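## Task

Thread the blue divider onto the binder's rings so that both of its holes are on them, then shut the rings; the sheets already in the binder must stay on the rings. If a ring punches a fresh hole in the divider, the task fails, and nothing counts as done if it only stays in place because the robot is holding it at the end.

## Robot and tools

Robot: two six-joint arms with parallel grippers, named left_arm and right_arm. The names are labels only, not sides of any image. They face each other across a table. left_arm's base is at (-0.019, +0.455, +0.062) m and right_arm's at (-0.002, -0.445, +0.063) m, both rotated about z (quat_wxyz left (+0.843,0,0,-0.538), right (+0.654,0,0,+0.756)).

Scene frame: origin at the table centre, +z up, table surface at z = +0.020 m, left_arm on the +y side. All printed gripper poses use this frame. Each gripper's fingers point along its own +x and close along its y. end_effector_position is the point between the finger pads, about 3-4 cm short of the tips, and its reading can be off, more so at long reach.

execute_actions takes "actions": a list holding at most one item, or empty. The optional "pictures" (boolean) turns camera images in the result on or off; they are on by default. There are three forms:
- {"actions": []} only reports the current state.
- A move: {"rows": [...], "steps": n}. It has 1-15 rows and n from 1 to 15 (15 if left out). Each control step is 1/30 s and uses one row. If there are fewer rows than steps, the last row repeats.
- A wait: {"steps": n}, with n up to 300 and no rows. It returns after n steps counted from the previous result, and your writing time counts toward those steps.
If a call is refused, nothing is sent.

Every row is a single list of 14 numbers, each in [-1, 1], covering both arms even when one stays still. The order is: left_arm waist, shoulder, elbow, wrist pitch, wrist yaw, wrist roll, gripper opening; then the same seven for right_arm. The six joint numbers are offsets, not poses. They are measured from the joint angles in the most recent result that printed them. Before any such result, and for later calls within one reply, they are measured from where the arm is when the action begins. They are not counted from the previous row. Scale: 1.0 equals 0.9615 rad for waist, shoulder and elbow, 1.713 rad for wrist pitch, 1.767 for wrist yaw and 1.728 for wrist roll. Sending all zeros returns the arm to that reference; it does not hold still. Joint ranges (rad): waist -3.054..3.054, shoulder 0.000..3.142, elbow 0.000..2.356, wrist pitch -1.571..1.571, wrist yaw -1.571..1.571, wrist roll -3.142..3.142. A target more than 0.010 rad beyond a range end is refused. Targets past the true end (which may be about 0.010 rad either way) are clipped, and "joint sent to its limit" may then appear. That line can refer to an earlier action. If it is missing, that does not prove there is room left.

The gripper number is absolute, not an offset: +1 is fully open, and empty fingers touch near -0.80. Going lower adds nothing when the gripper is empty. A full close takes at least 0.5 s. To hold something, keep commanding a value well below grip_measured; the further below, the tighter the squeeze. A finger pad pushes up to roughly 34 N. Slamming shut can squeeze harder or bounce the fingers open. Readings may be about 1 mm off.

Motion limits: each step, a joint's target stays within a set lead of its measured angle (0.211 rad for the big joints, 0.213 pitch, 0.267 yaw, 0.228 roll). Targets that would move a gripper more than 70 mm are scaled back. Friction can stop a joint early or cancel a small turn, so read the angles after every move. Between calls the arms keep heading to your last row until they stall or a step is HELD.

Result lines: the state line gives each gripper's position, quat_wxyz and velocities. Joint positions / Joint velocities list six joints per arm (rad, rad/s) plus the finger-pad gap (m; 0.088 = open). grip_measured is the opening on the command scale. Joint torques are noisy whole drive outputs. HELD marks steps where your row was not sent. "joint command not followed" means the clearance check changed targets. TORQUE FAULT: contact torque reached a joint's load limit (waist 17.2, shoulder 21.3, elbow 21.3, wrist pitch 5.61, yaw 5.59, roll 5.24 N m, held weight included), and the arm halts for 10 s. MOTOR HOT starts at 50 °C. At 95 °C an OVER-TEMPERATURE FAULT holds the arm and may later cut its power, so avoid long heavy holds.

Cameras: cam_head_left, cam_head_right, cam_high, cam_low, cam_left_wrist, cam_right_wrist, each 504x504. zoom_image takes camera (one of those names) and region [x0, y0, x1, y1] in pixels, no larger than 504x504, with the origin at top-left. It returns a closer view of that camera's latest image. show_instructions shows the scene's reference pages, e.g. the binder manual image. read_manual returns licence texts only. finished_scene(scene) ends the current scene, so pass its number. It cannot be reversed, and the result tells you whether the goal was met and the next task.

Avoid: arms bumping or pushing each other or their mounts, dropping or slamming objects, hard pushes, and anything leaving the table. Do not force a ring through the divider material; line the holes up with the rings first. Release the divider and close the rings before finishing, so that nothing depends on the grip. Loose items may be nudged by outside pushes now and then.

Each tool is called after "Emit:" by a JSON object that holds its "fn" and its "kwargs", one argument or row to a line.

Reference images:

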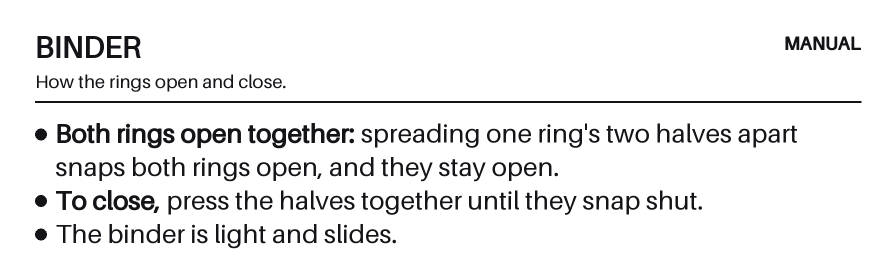

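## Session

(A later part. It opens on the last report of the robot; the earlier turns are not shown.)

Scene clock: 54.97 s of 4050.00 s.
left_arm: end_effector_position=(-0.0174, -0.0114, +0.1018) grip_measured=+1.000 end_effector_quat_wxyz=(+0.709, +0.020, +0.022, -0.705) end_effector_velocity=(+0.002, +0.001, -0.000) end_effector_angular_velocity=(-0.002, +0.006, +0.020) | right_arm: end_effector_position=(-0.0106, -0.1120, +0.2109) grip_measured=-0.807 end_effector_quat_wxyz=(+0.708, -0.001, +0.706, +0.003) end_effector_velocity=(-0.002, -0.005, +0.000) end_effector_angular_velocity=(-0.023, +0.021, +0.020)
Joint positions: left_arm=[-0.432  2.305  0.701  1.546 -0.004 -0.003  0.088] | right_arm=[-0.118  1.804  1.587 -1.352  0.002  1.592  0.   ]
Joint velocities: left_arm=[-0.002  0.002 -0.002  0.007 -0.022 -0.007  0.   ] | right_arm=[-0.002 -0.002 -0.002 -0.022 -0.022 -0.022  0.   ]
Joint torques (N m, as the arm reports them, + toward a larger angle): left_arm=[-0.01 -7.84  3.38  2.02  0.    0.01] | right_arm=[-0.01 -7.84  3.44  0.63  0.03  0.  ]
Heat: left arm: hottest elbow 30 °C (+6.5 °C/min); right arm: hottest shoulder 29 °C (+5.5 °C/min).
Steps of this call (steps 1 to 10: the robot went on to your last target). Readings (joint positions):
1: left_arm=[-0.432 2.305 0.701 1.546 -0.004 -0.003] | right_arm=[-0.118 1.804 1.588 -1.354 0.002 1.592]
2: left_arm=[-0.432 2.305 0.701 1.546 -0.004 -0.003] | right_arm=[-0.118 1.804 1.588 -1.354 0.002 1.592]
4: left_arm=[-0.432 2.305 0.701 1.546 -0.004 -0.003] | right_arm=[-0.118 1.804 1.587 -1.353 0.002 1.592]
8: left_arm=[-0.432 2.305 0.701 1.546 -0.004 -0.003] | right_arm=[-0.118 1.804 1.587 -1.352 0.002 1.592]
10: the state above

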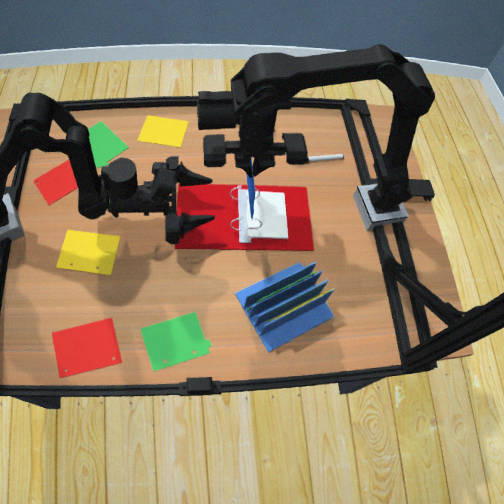

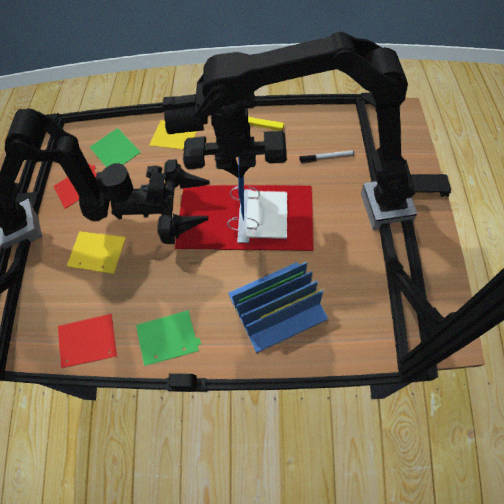

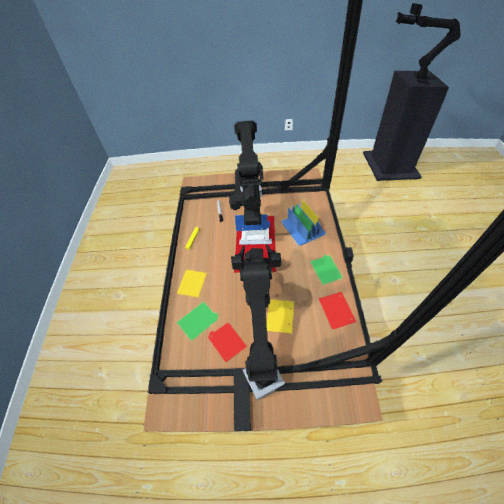

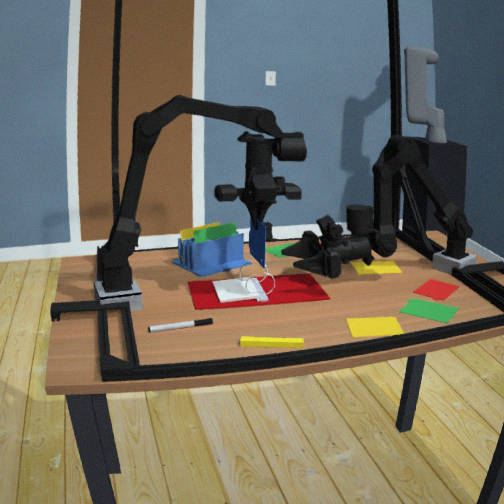

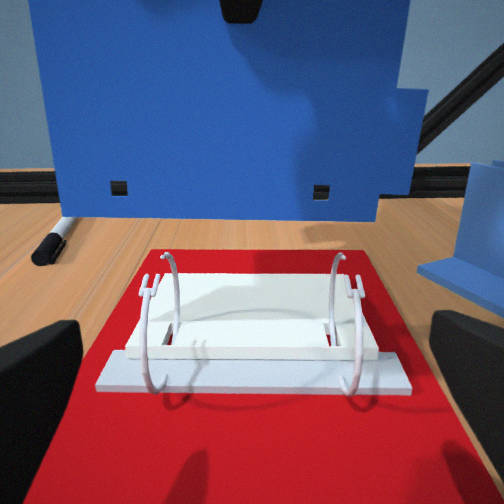

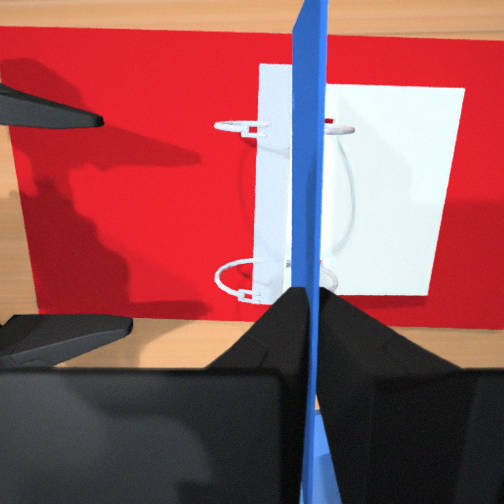

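Emit:
{"fn": "execute_actions", "kwargs": {
  "actions": [
    {"rows":[[0,0,0,0,0,0,1,0.033,0,-0.04,0.02,-0.012,0.018,-1],[0,0,0,0,0,0,1,0.033,0,-0.06,0.03,-0.012,0.018,-1],[0,0,0,0,0,0,1,0.033,0,-0.08,0.042,-0.012,0.018,-1],[0,0,0,0,0,0,1,0.033,0,-0.1,0.053,-0.012,0.018,-1],[0,0,0,0,0,0,1,0.033,0,-0.12,0.064,-0.012,0.018,-1],[0,0,0,0,0,0,1,0.033,0,-0.135,0.072,-0.012,0.018,-1]]}
  ],
  "pictures": false
}}

Emit:
{"fn": "execute_actions", "kwargs": {
  "actions": [
    {"steps":10}
  ]
}}

Emit:
{"fn": "zoom_image", "kwargs": {
  "camera": "cam_low",
  "region": [220, 240, 290, 310]
}}

Scene clock: 58.93 s of 4050.00 s.
left_arm: end_effector_position=(-0.0174, -0.0114, +0.1019) grip_measured=+1.000 end_effector_quat_wxyz=(+0.709, +0.019, +0.021, -0.705) end_effector_velocity=(-0.002, +0.001, -0.001) end_effector_angular_velocity=(+0.007, +0.007, +0.000) | right_arm: end_effector_position=(-0.0221, -0.1134, +0.1817) grip_measured=-0.807 end_effector_quat_wxyz=(+0.702, -0.001, +0.712, +0.003) end_effector_velocity=(+0.000, -0.008, -0.010) end_effector_angular_velocity=(-0.032, +0.006, +0.005)
Joint positions: left_arm=[-0.432  2.305  0.701  1.547 -0.004 -0.003  0.088] | right_arm=[-0.09   1.804  1.471 -1.235 -0.013  1.62   0.   ]
Joint velocities: left_arm=[-0.007 -0.002 -0.002 -0.007 -0.007 -0.007  0.   ] | right_arm=[-0.002 -0.002 -0.042  0.007 -0.007 -0.007  0.   ]
Joint torques (N m, as the arm reports them, + toward a larger angle): left_arm=[ 0.   -7.81  3.41  2.01 -0.01  0.  ] | right_arm=[ 0.44 -7.59  3.61  0.6  -0.13  0.07]
Heat: left arm: hottest elbow 29 °C (+5.1 °C/min); right arm: hottest shoulder 29 °C (+5.1 °C/min).
Steps of this call (steps 1 to 15: the robot went on to your last target; steps 16 to 104: nothing new was sent; steps 105 to 119: all 15 steps of this action). Readings (joint positions):
105: left_arm=[-0.432 2.305 0.701 1.547 -0.004 -0.003] | right_arm=[-0.117 1.804 1.583 -1.347 0.002 1.595]
106: left_arm=[-0.432 2.305 0.701 1.547 -0.004 -0.003] | right_arm=[-0.114 1.804 1.576 -1.337 0.001 1.601]
108: left_arm=[-0.432 2.305 0.701 1.547 -0.004 -0.003] | right_arm=[-0.103 1.804 1.554 -1.311 -0.006 1.609]
112: left_arm=[-0.432 2.305 0.701 1.547 -0.004 -0.003] | right_arm=[-0.091 1.804 1.495 -1.262 -0.012 1.617]
119: the state above

Scene clock: 59.27 s of 4050.00 s.
left_arm: end_effector_position=(-0.0174, -0.0114, +0.1019) grip_measured=+1.000 end_effector_quat_wxyz=(+0.709, +0.019, +0.021, -0.705) end_effector_velocity=(-0.000, +0.001, -0.001) end_effector_angular_velocity=(+0.007, +0.007, +0.005) | right_arm: end_effector_position=(-0.0223, -0.1134, +0.1808) grip_measured=-0.807 end_effector_quat_wxyz=(+0.702, -0.001, +0.712, +0.003) end_effector_velocity=(+0.000, -0.007, -0.001) end_effector_angular_velocity=(-0.027, +0.006, +0.005)
Joint positions: left_arm=[-0.432  2.305  0.701  1.547 -0.004 -0.003  0.088] | right_arm=[-0.09   1.804  1.467 -1.231 -0.014  1.621  0.   ]
Joint velocities: left_arm=[-0.002 -0.002 -0.002 -0.007 -0.007 -0.007  0.   ] | right_arm=[-0.002 -0.002 -0.007 -0.022 -0.007 -0.007  0.   ]
Joint torques (N m, as the arm reports them, + toward a larger angle): left_arm=[ 0.01 -7.84  3.39  2.02  0.01  0.  ] | right_arm=[ 0.37 -7.56  3.37  0.63 -0.14  0.1 ]
Heat: left arm: hottest elbow 29 °C (+5.1 °C/min); right arm: hottest shoulder 29 °C (+5.1 °C/min).
Steps of this call (steps 1 to 10: the robot went on to your last target). Readings (joint positions):
1: left_arm=[-0.432 2.305 0.701 1.547 -0.004 -0.003] | right_arm=[-0.090 1.804 1.470 -1.234 -0.013 1.620]
2: left_arm=[-0.432 2.305 0.701 1.547 -0.004 -0.003] | right_arm=[-0.090 1.804 1.469 -1.234 -0.013 1.621]
4: left_arm=[-0.432 2.305 0.701 1.547 -0.004 -0.003] | right_arm=[-0.090 1.804 1.468 -1.232 -0.014 1.621]
8: left_arm=[-0.432 2.305 0.701 1.547 -0.004 -0.003] | right_arm=[-0.090 1.804 1.467 -1.231 -0.014 1.621]
10: the state above

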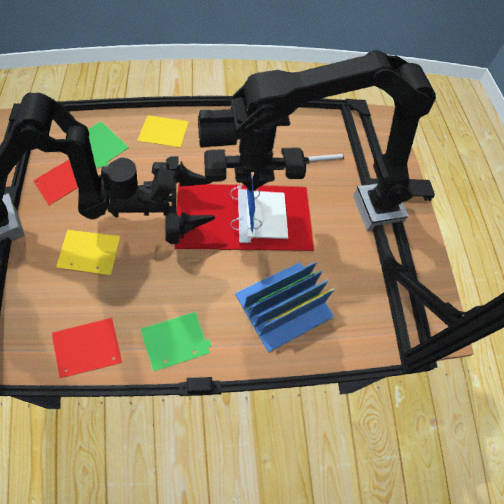

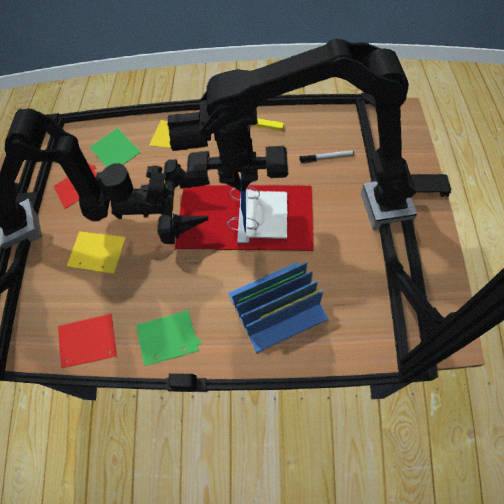

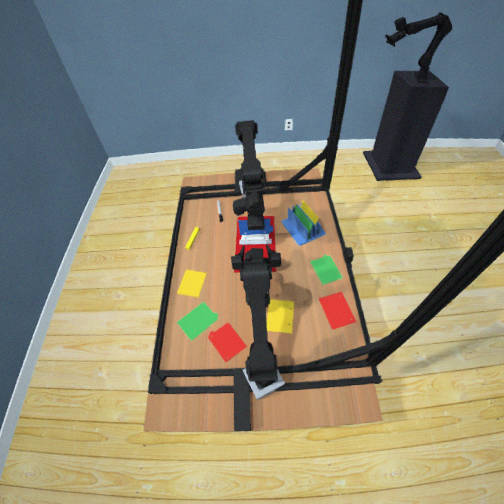

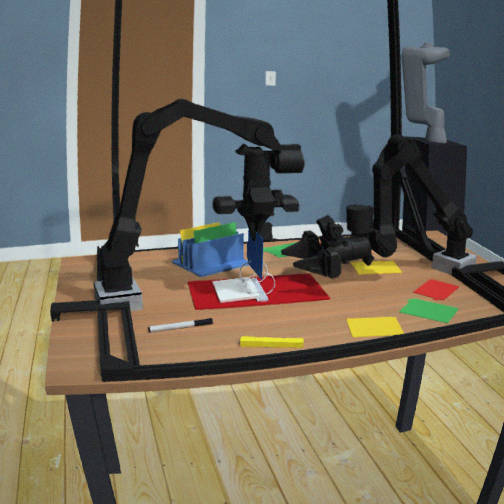

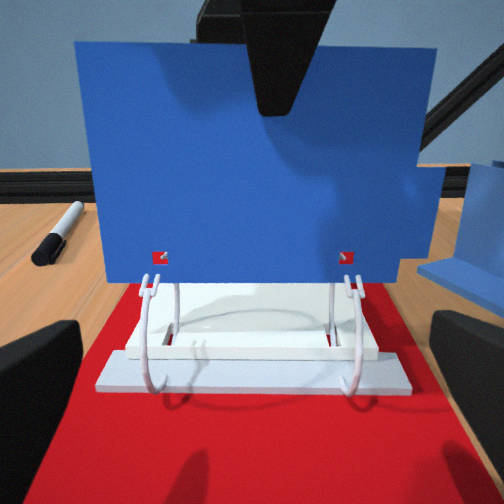

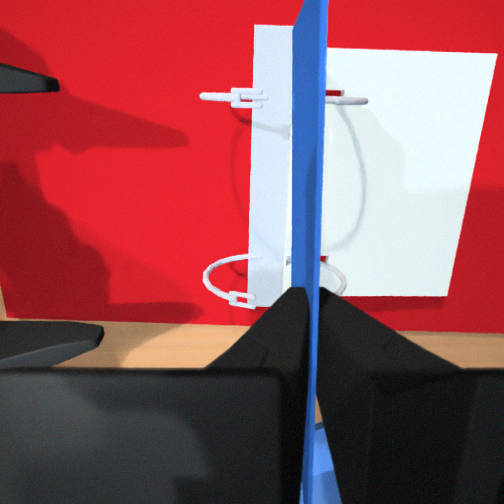

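Region (220, 240, 290, 310) of cam_low's 504x504 image, scaled by 7.200, with more detail than that image has.

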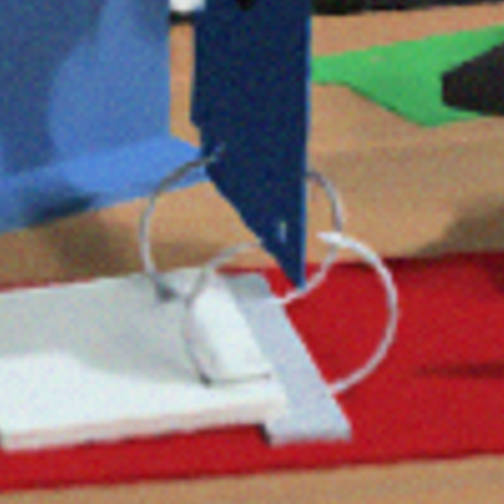

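Emit:
{"fn": "execute_actions", "kwargs": {
  "actions": [
    {"rows":[[0,0,0,0,0,0,1,0,0,-0.019,0,0,0,-1]]}
  ]
}}

Emit:
{"fn": "zoom_image", "kwargs": {
  "camera": "cam_left_wrist",
  "region": [130, 220, 380, 300]
}}

Scene clock: 61.00 s of 4050.00 s.
left_arm: end_effector_position=(-0.0174, -0.0114, +0.1019) grip_measured=+1.000 end_effector_quat_wxyz=(+0.709, +0.019, +0.021, -0.705) end_effector_velocity=(-0.000, +0.002, -0.002) end_effector_angular_velocity=(+0.012, +0.022, +0.006) | right_arm: end_effector_position=(-0.0223, -0.1153, +0.1788) grip_measured=-0.807 end_effector_quat_wxyz=(+0.702, -0.004, +0.712, -0.000) end_effector_velocity=(+0.002, -0.002, +0.000) end_effector_angular_velocity=(-0.007, -0.008, +0.005)
Joint positions: left_arm=[-0.432  2.305  0.701  1.547 -0.004 -0.003  0.088] | right_arm=[-0.089  1.804  1.459 -1.23  -0.014  1.621  0.   ]
Joint velocities: left_arm=[-0.002 -0.002 -0.007 -0.007 -0.007 -0.022  0.   ] | right_arm=[-0.002 -0.002 -0.002 -0.007  0.007 -0.007  0.   ]
Joint torques (N m, as the arm reports them, + toward a larger angle): left_arm=[ 0.01 -7.84  3.4   2.02  0.01  0.01] | right_arm=[ 0.02 -7.52  3.44  0.38  0.02  0.01]
Heat: left arm: hottest wrist pitch 30 °C (+6.0 °C/min); right arm: hottest shoulder 29 °C (+5.0 °C/min).
Steps of this call (steps 1 to 15: the robot went on to your last target; steps 16 to 37: nothing new was sent; steps 38 to 52: all 15 steps of this action). Readings (joint positions):
38: left_arm=[-0.432 2.305 0.701 1.547 -0.004 -0.003] | right_arm=[-0.089 1.804 1.466 -1.230 -0.014 1.621]
39: left_arm=[-0.432 2.305 0.701 1.547 -0.004 -0.003] | right_arm=[-0.089 1.804 1.465 -1.230 -0.014 1.621]
41: left_arm=[-0.432 2.305 0.701 1.547 -0.004 -0.003] | right_arm=[-0.089 1.804 1.462 -1.230 -0.014 1.621]
45: left_arm=[-0.432 2.305 0.701 1.547 -0.004 -0.003] | right_arm=[-0.089 1.804 1.459 -1.230 -0.014 1.621]
52: the state above

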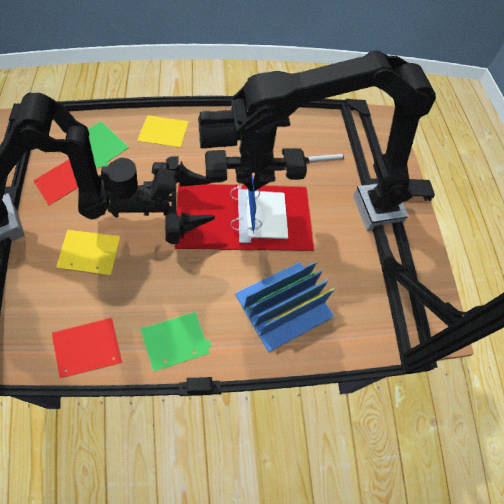

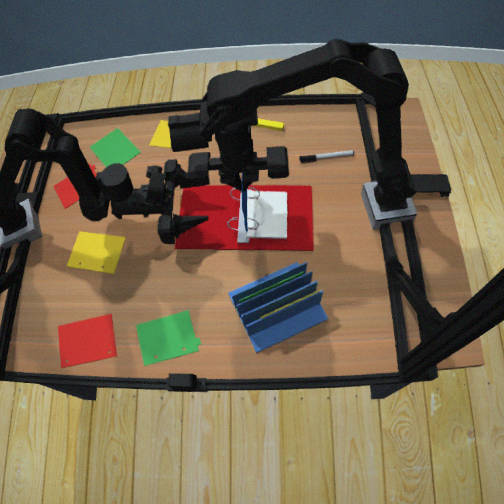

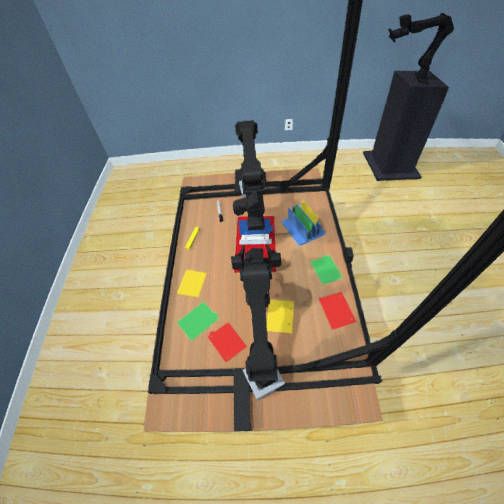

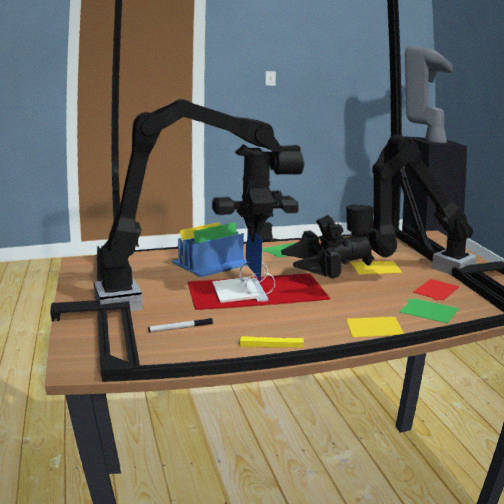

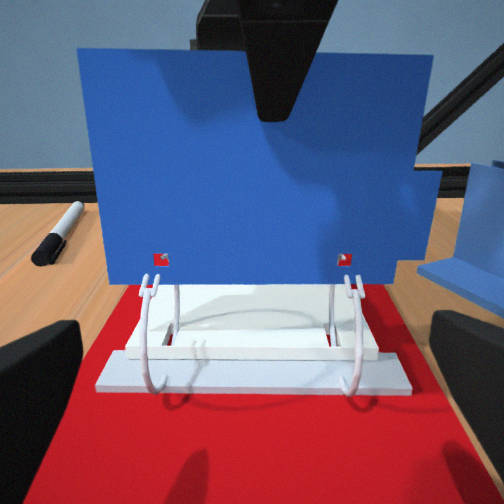

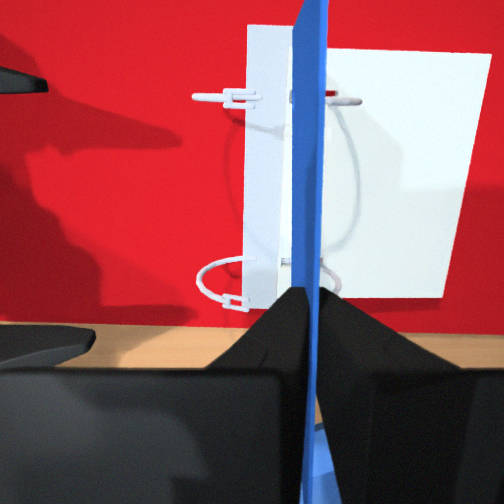

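Region (130, 220, 380, 300) of cam_left_wrist's 504x504 image, scaled by 2.016, with more detail than that image has; it fills the top 161 rows of this view, and the rest is white.

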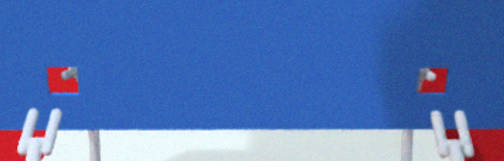

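Horizontal 3 mm via pitch.

Emit:
{"fn": "execute_actions", "kwargs": {
  "actions": [
    {"rows":[[0,0,0,0,0,0,1,0,0,0,-0.008,0,0,-1]]}
  ]
}}

Emit:
{"fn": "zoom_image", "kwargs": {
  "camera": "cam_left_wrist",
  "region": [130, 220, 380, 300]
}}

Scene clock: 62.77 s of 4050.00 s.
left_arm: end_effector_position=(-0.0174, -0.0114, +0.1019) grip_measured=+1.000 end_effector_quat_wxyz=(+0.709, +0.019, +0.021, -0.705) end_effector_velocity=(-0.002, +0.001, -0.001) end_effector_angular_velocity=(+0.007, +0.007, +0.000) | right_arm: end_effector_position=(-0.0222, -0.1178, +0.1787) grip_measured=-0.807 end_effector_quat_wxyz=(+0.702, -0.008, +0.712, -0.004) end_effector_velocity=(-0.002, -0.000, -0.001) end_effector_angular_velocity=(+0.001, +0.022, +0.005)
Joint positions: left_arm=[-0.432  2.305  0.701  1.547 -0.004 -0.003  0.088] | right_arm=[-0.089  1.804  1.459 -1.242 -0.014  1.621  0.   ]
Joint velocities: left_arm=[-0.007 -0.002 -0.002 -0.007 -0.007 -0.007  0.   ] | right_arm=[-0.002 -0.002 -0.007  0.007 -0.022 -0.007  0.   ]
Joint torques (N m, as the arm reports them, + toward a larger angle): left_arm=[-0.01 -7.86  3.32  2.02  0.    0.  ] | right_arm=[ 0.02 -7.52  4.51  0.23  0.02  0.  ]
Heat: left arm: hottest wrist pitch 30 °C (+5.0 °C/min); right arm: hottest shoulder 29 °C (+5.0 °C/min).
Steps of this call (steps 1 to 15: the robot went on to your last target; steps 16 to 38: nothing new was sent; steps 39 to 53: all 15 steps of this action). Readings (joint positions):
39: left_arm=[-0.432 2.305 0.701 1.547 -0.004 -0.003] | right_arm=[-0.089 1.804 1.459 -1.231 -0.014 1.621]
40: left_arm=[-0.432 2.305 0.701 1.547 -0.004 -0.003] | right_arm=[-0.089 1.804 1.459 -1.233 -0.014 1.621]
42: left_arm=[-0.432 2.305 0.701 1.547 -0.004 -0.003] | right_arm=[-0.089 1.804 1.459 -1.238 -0.014 1.621]
46: left_arm=[-0.432 2.305 0.701 1.547 -0.004 -0.003] | right_arm=[-0.089 1.804 1.459 -1.240 -0.014 1.621]
53: the state above

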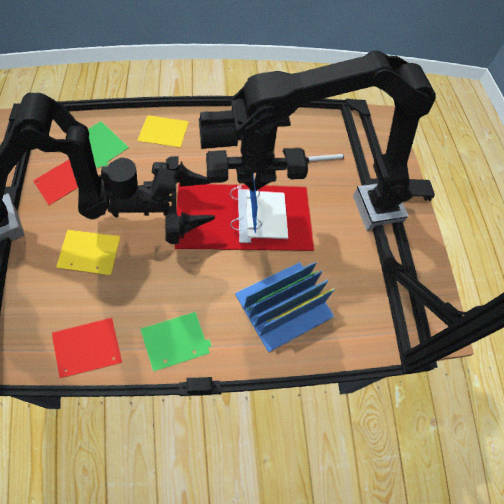

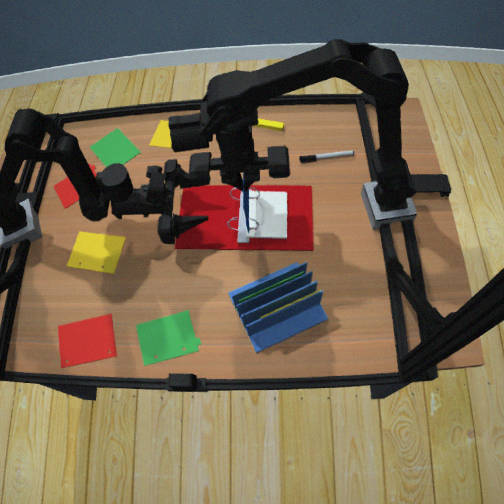

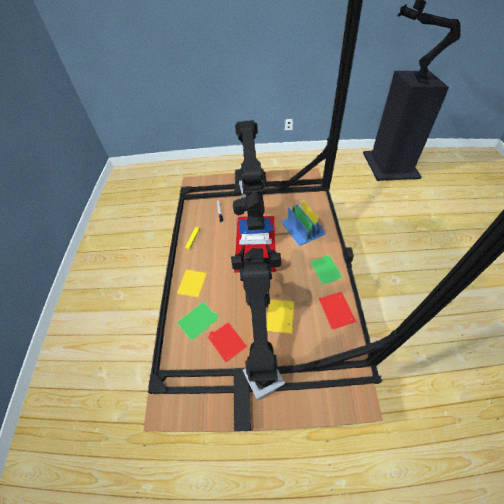

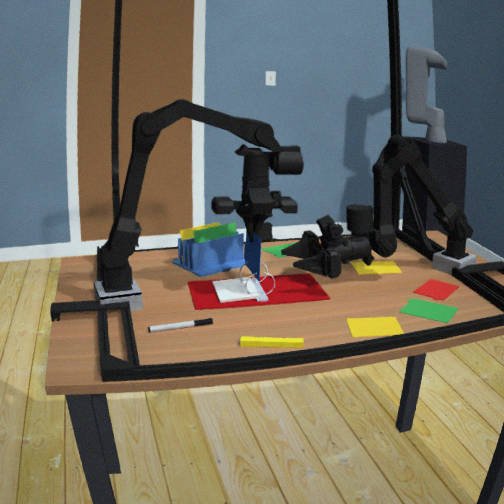

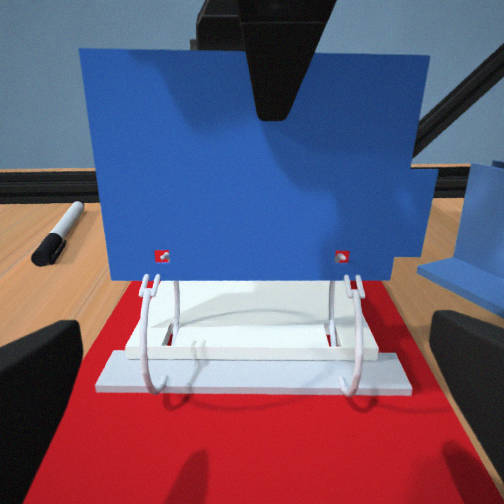

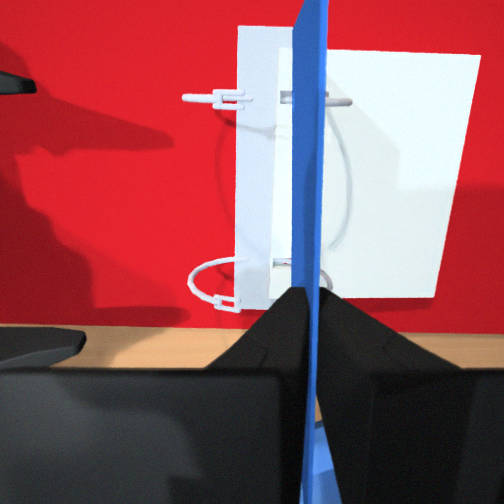

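Region (130, 220, 380, 300) of cam_left_wrist's 504x504 image, scaled by 2.016, with more detail than that image has; it fills the top 161 rows of this view, and the rest is white.

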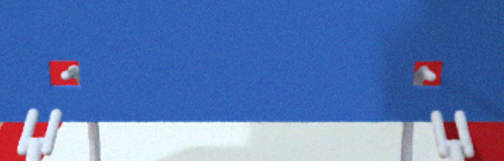

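Emit:
{"fn": "execute_actions", "kwargs": {
  "actions": [
    {"rows":[[0,0,0,0,0,0,1,0.006,0,-0.014,-0.002,0,0,-1],[0,0,0,0,0,0,1,0.006,0,-0.018,-0.004,0,0,-1],[0,0,0,0,0,0,1,0.006,0,-0.021,-0.007,0,0,-1],[0,0,0,0,0,0,1,0.006,0,-0.024,-0.01,0,0,-1]]}
  ]
}}

Emit:
{"fn": "zoom_image", "kwargs": {
  "camera": "cam_left_wrist",
  "region": [130, 220, 380, 300]
}}

Emit:
{"fn": "zoom_image", "kwargs": {
  "camera": "cam_low",
  "region": [220, 240, 290, 310]
}}

Scene clock: 65.70 s of 4050.00 s.
left_arm: end_effector_position=(-0.0174, -0.0114, +0.1019) grip_measured=+1.000 end_effector_quat_wxyz=(+0.709, +0.019, +0.021, -0.705) end_effector_velocity=(+0.002, +0.001, -0.001) end_effector_angular_velocity=(+0.007, -0.008, +0.009) | right_arm: end_effector_position=(-0.0225, -0.1235, +0.1758) grip_measured=-0.806 end_effector_quat_wxyz=(+0.703, -0.017, +0.711, -0.012) end_effector_velocity=(+0.002, +0.001, +0.002) end_effector_angular_velocity=(+0.013, -0.007, -0.009)
Joint positions: left_arm=[-0.432  2.305  0.701  1.547 -0.004 -0.003  0.088] | right_arm=[-0.088  1.804  1.446 -1.254 -0.014  1.621  0.   ]
Joint velocities: left_arm=[ 0.002 -0.002 -0.002 -0.007 -0.007  0.007  0.   ] | right_arm=[-0.002 -0.007 -0.002  0.007  0.007  0.007  0.   ]
Joint torques (N m, as the arm reports them, + toward a larger angle): left_arm=[ 0.01 -7.8   3.39  2.02  0.    0.  ] | right_arm=[ 0.39 -7.49  3.36 -0.02  0.03 -0.01]
Heat: left arm: hottest wrist pitch 30 °C (+5.0 °C/min); right arm: hottest shoulder 29 °C (+5.0 °C/min).
Steps of this call (steps 1 to 15: the robot went on to your last target; steps 16 to 73: nothing new was sent; steps 74 to 88: all 15 steps of this action). Readings (joint positions):
74: left_arm=[-0.432 2.305 0.701 1.547 -0.004 -0.003] | right_arm=[-0.089 1.804 1.459 -1.242 -0.014 1.621]
75: left_arm=[-0.432 2.305 0.701 1.547 -0.004 -0.003] | right_arm=[-0.089 1.804 1.459 -1.242 -0.014 1.621]
77: left_arm=[-0.432 2.305 0.701 1.547 -0.004 -0.003] | right_arm=[-0.089 1.804 1.456 -1.246 -0.014 1.621]
81: left_arm=[-0.432 2.305 0.701 1.547 -0.004 -0.003] | right_arm=[-0.088 1.804 1.448 -1.253 -0.014 1.621]
88: the state above

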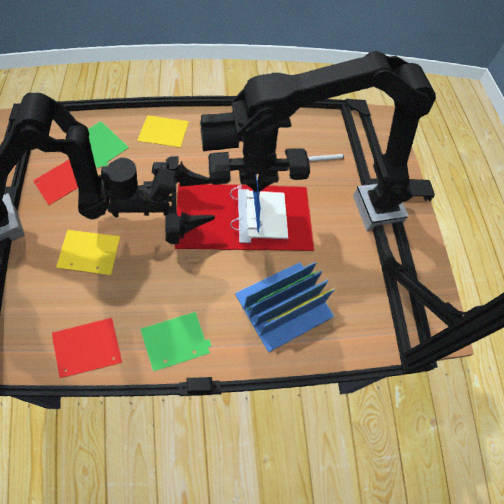

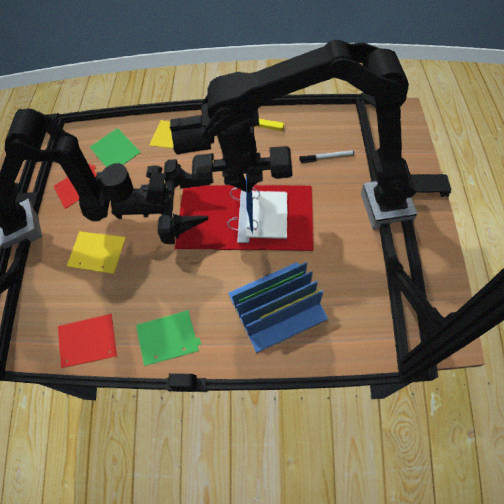

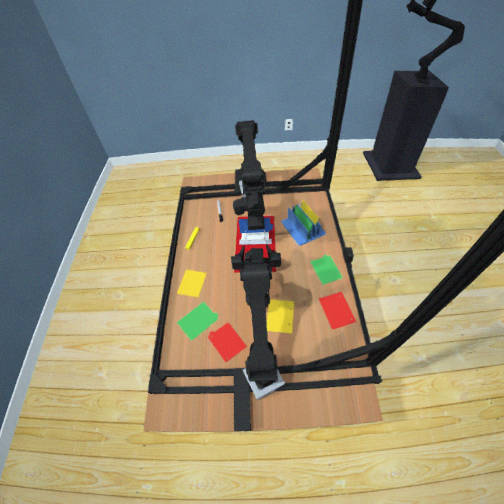

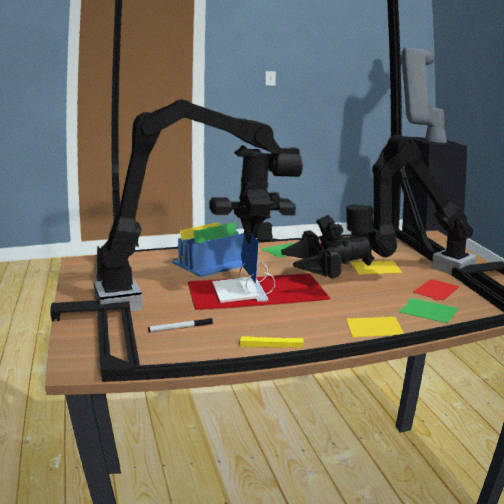

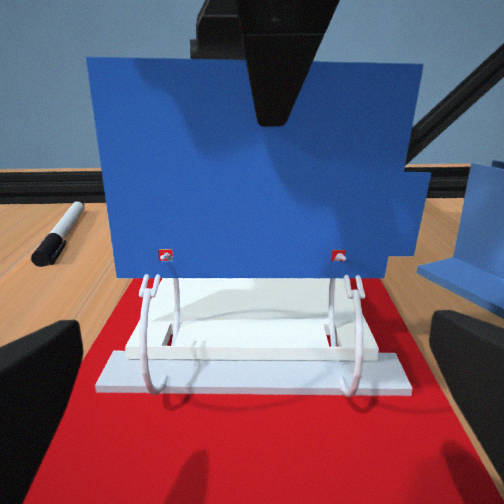

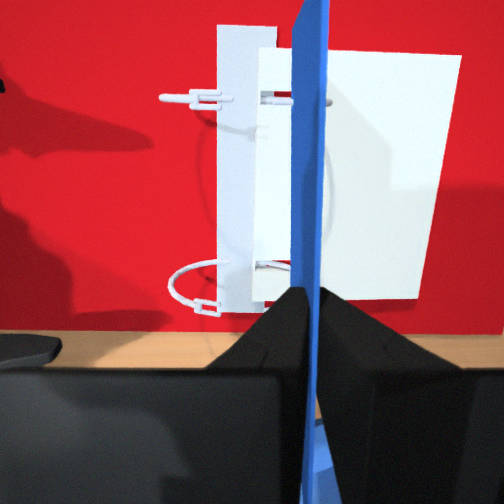

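Region (130, 220, 380, 300) of cam_left_wrist's 504x504 image, scaled by 2.016, with more detail than that image has; it fills the top 161 rows of this view, and the rest is white.

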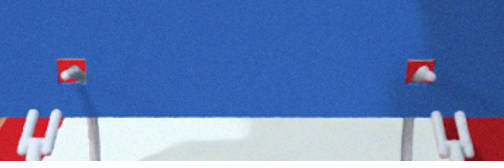

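Region (220, 240, 290, 310) of cam_low's 504x504 image, scaled by 7.200, with more detail than that image has.

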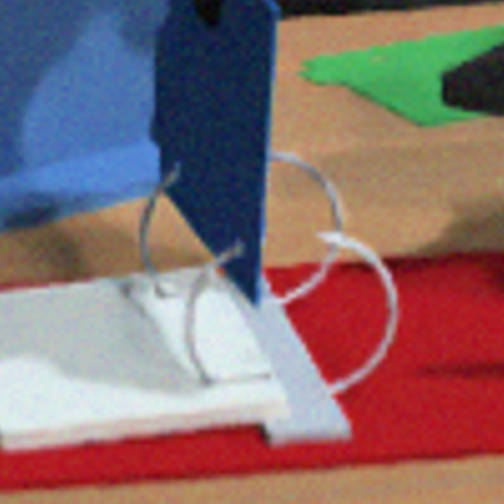

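Threaded; continue down with elbow.

Emit:
{"fn": "execute_actions", "kwargs": {
  "actions": [
    {"rows":[[0,0,0,0,0,0,1,0.008,0,-0.038,0.003,0,0,-1]]}
  ]
}}

Emit:
{"fn": "zoom_image", "kwargs": {
  "camera": "cam_left_wrist",
  "region": [130, 220, 380, 300]
}}

Scene clock: 67.33 s of 4050.00 s.
left_arm: end_effector_position=(-0.0174, -0.0114, +0.1021) grip_measured=+1.000 end_effector_quat_wxyz=(+0.709, +0.019, +0.021, -0.705) end_effector_velocity=(-0.000, +0.001, -0.003) end_effector_angular_velocity=(+0.012, -0.008, +0.004) | right_arm: end_effector_position=(-0.0231, -0.1273, +0.1710) grip_measured=-0.807 end_effector_quat_wxyz=(+0.703, -0.022, +0.710, -0.017) end_effector_velocity=(-0.000, -0.002, +0.002) end_effector_angular_velocity=(-0.003, +0.008, +0.004)
Joint positions: left_arm=[-0.432  2.305  0.701  1.547 -0.004 -0.003  0.088] | right_arm=[-0.085  1.804  1.426 -1.248 -0.013  1.623  0.   ]
Joint velocities: left_arm=[-0.002  0.002 -0.002 -0.007 -0.007  0.007  0.   ] | right_arm=[-0.002 -0.007 -0.002 -0.007 -0.007 -0.007  0.   ]
Joint torques (N m, as the arm reports them, + toward a larger angle): left_arm=[ 0.   -7.83  3.39  2.    0.    0.01] | right_arm=[ 0.46 -7.38  2.65  0.29 -0.02 -0.08]
Heat: left arm: hottest wrist pitch 30 °C (+4.0 °C/min); right arm: hottest shoulder 29 °C (+5.1 °C/min).
Steps of this call (steps 1 to 15: the robot went on to your last target; steps 16 to 34: nothing new was sent; steps 35 to 49: all 15 steps of this action). Readings (joint positions):
35: left_arm=[-0.432 2.305 0.701 1.547 -0.004 -0.003] | right_arm=[-0.088 1.804 1.443 -1.253 -0.014 1.621]
36: left_arm=[-0.432 2.305 0.701 1.547 -0.004 -0.003] | right_arm=[-0.087 1.804 1.439 -1.252 -0.014 1.621]
38: left_arm=[-0.432 2.305 0.701 1.547 -0.004 -0.003] | right_arm=[-0.086 1.804 1.431 -1.250 -0.013 1.622]
42: left_arm=[-0.432 2.305 0.701 1.547 -0.004 -0.003] | right_arm=[-0.085 1.804 1.428 -1.249 -0.013 1.623]
49: the state above

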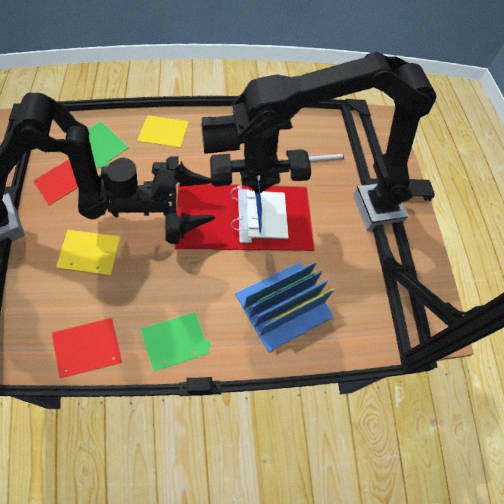

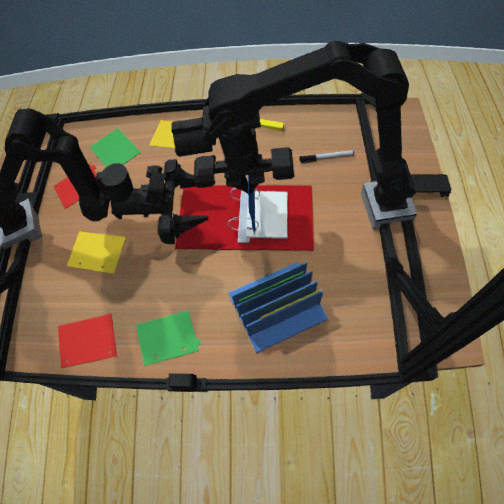

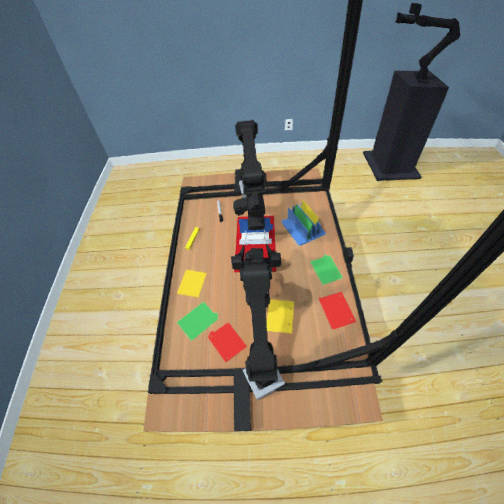

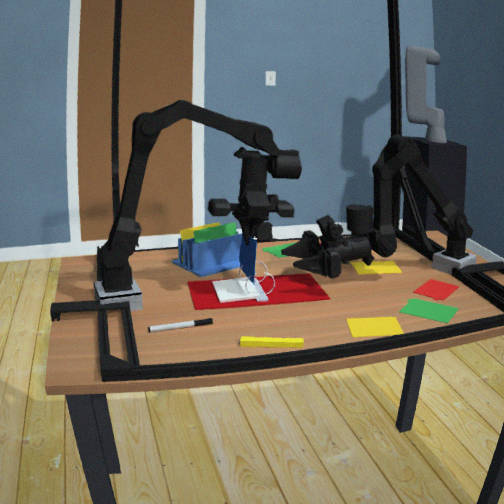

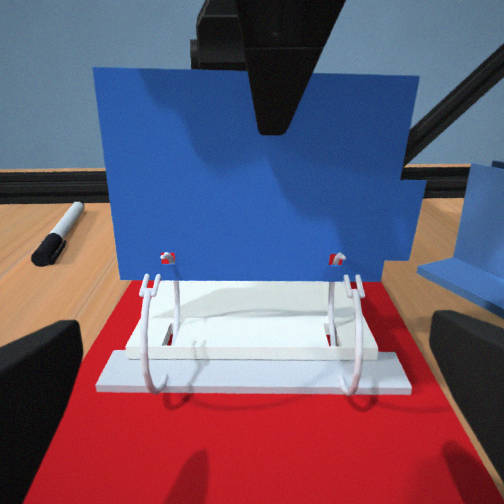

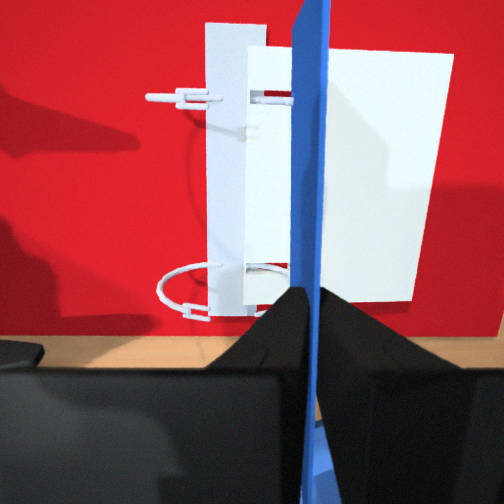

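Region (130, 220, 380, 300) of cam_left_wrist's 504x504 image, scaled by 2.016, with more detail than that image has; it fills the top 161 rows of this view, and the rest is white.

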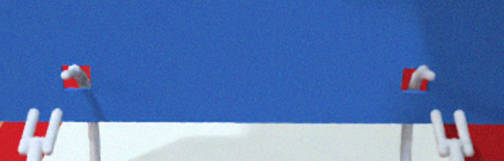

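Emit:
{"fn": "execute_actions", "kwargs": {
  "actions": [
    {"rows":[[0,0,0,0,0,0,1,0,0,0,0,0,0,-0.65],[0,0,0,0,0,0,1,0,0,0,0,0,0,-0.65],[0,0,0,0,0,0,1,0,0,0,-0.006,0,0,-0.6],[0,0,0,0,0,0,1,0,0,0,-0.012,0,0,-0.55],[0,0,0,0,0,0,1,0,0,-0.01,-0.02,0,0,-0.5],[0,0,0,0,0,0,1,0,0,-0.02,-0.028,0,0,-0.45],[0,0,0,0,0,0,1,0,0,-0.03,-0.036,0,0,-0.4],[0,0,0,0,0,0,1,0,0,-0.045,-0.044,0,0,-0.35],[0,0,0,0,0,0,1,0,0,-0.06,-0.05,0,0,-0.3],[0,0,0,0,0,0,1,0,0,-0.08,-0.055,0,0,-0.3],[0,0,0,0,0,0,1,0,0,-0.1,-0.06,0,0,-0.3],[0,0,0,0,0,0,1,0,0,-0.12,-0.06,0,0,-0.3],[0,0,0,0,0,0,1,0,0,-0.14,-0.06,0,0,-0.3]]}
  ],
  "pictures": false
}}

Emit:
{"fn": "execute_actions", "kwargs": {
  "actions": [
    {"steps":12}
  ]
}}

Scene clock: 70.93 s of 4050.00 s.
left_arm: end_effector_position=(-0.0174, -0.0114, +0.1021) grip_measured=+1.000 end_effector_quat_wxyz=(+0.709, +0.019, +0.021, -0.705) end_effector_velocity=(+0.002, +0.001, -0.004) end_effector_angular_velocity=(+0.022, +0.006, +0.020) | right_arm: end_effector_position=(-0.0208, -0.1719, +0.1533) grip_measured=-0.336 end_effector_quat_wxyz=(-0.702, +0.088, -0.702, +0.083) end_effector_velocity=(+0.005, -0.118, -0.062) end_effector_angular_velocity=(-0.462, -0.002, +0.014)
Joint positions: left_arm=[-0.432  2.305  0.701  1.547 -0.004 -0.003  0.088] | right_arm=[-0.083  1.804  1.331 -1.339 -0.013  1.623  0.023]
Joint velocities: left_arm=[-0.002 -0.002 -0.002 -0.022 -0.022 -0.007  0.   ] | right_arm=[-0.002  0.002 -0.349 -0.11  -0.022 -0.022  0.014]
Joint torques (N m, as the arm reports them, + toward a larger angle): left_arm=[-0.05 -7.86  3.38  2.01  0.    0.01] | right_arm=[-0.09 -6.88  3.71  0.    0.03  0.04]
Heat: left arm: hottest wrist pitch 30 °C (+4.0 °C/min); right arm: hottest shoulder 29 °C (+5.0 °C/min).
Steps of this call (steps 1 to 15: the robot went on to your last target; steps 16 to 93: nothing new was sent; steps 94 to 108: all 15 steps of this action). Readings (joint positions):
94: left_arm=[-0.432 2.305 0.701 1.547 -0.004 -0.003] | right_arm=[-0.083 1.804 1.423 -1.247 -0.013 1.623]
95: left_arm=[-0.432 2.305 0.701 1.547 -0.004 -0.003] | right_arm=[-0.083 1.804 1.423 -1.247 -0.013 1.623]
97: left_arm=[-0.432 2.305 0.701 1.547 -0.004 -0.003] | right_arm=[-0.083 1.804 1.423 -1.250 -0.013 1.623]
101: left_arm=[-0.432 2.305 0.701 1.547 -0.004 -0.003] | right_arm=[-0.083 1.804 1.418 -1.283 -0.013 1.623]
108: the state above

Scene clock: 71.33 s of 4050.00 s.
left_arm: end_effector_position=(-0.0174, -0.0114, +0.1021) grip_measured=+1.000 end_effector_quat_wxyz=(+0.709, +0.019, +0.021, -0.705) end_effector_velocity=(-0.002, +0.000, +0.001) end_effector_angular_velocity=(+0.002, -0.007, -0.010) | right_arm: end_effector_position=(-0.0202, -0.1816, +0.1484) grip_measured=-0.302 end_effector_quat_wxyz=(-0.701, +0.101, -0.699, +0.096) end_effector_velocity=(+0.000, -0.009, -0.002) end_effector_angular_velocity=(-0.042, +0.002, -0.012)
Joint positions: left_arm=[-0.432  2.305  0.701  1.547 -0.004 -0.003  0.088] | right_arm=[-0.083  1.804  1.302 -1.348 -0.013  1.623  0.024]
Joint velocities: left_arm=[-0.002 -0.007 -0.002 -0.007  0.007  0.007  0.   ] | right_arm=[-0.002  0.002 -0.017 -0.022 -0.007  0.007  0.001]
Joint torques (N m, as the arm reports them, + toward a larger angle): left_arm=[ 0.01 -7.83  3.37  2.01  0.01  0.01] | right_arm=[-0.1  -6.85  2.87 -0.21  0.03  0.02]
Heat: left arm: hottest wrist pitch 30 °C (+4.0 °C/min); right arm: hottest shoulder 29 °C (+4.0 °C/min).
Steps of this call (steps 1 to 12: the robot went on to your last target). Readings (joint positions):
1: left_arm=[-0.432 2.305 0.701 1.547 -0.004 -0.003] | right_arm=[-0.083 1.804 1.321 -1.341 -0.013 1.623]
2: left_arm=[-0.432 2.305 0.701 1.547 -0.004 -0.003] | right_arm=[-0.083 1.804 1.315 -1.343 -0.013 1.623]
4: left_arm=[-0.432 2.305 0.701 1.547 -0.004 -0.003] | right_arm=[-0.083 1.804 1.309 -1.345 -0.013 1.623]
8: left_arm=[-0.432 2.305 0.701 1.547 -0.004 -0.003] | right_arm=[-0.083 1.804 1.304 -1.348 -0.013 1.623]
12: the state above

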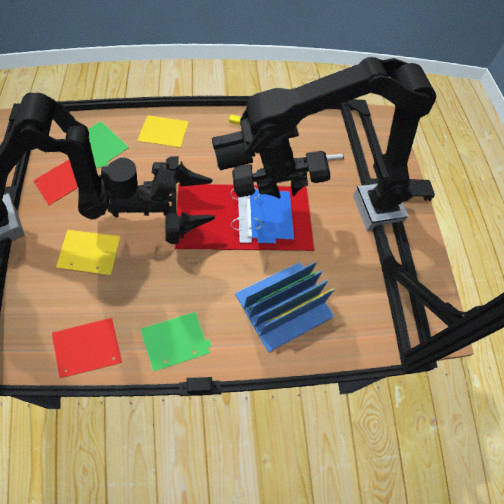

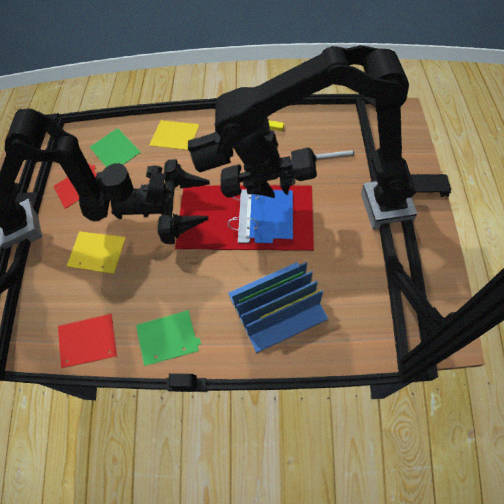

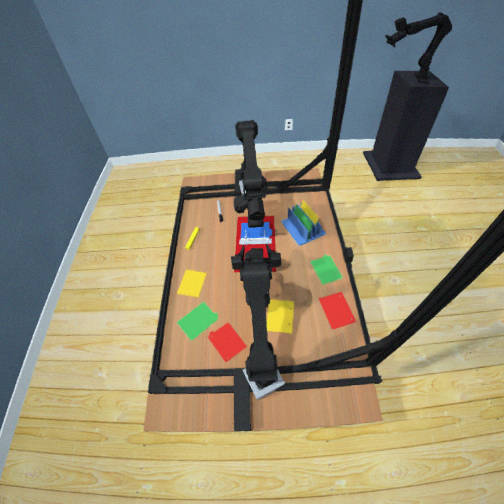

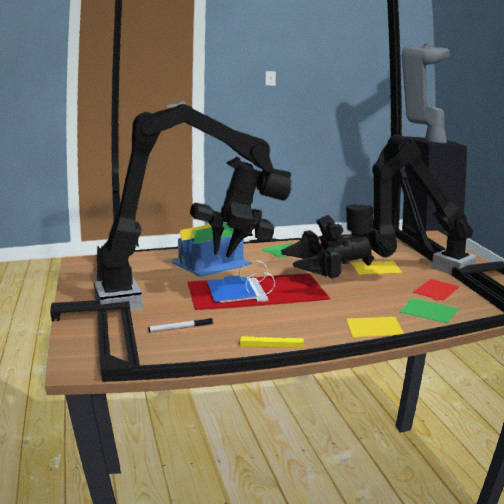

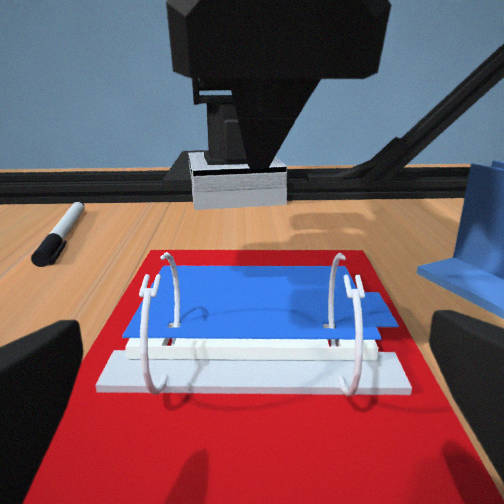

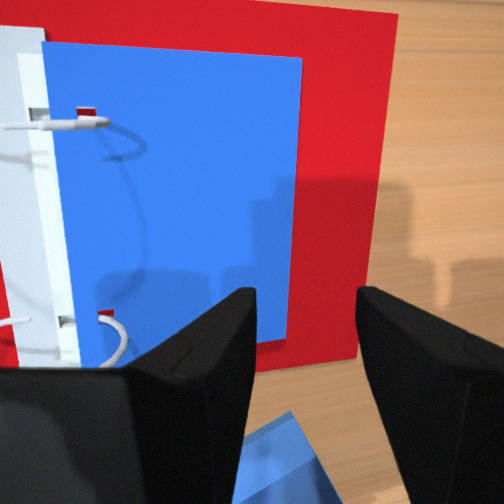

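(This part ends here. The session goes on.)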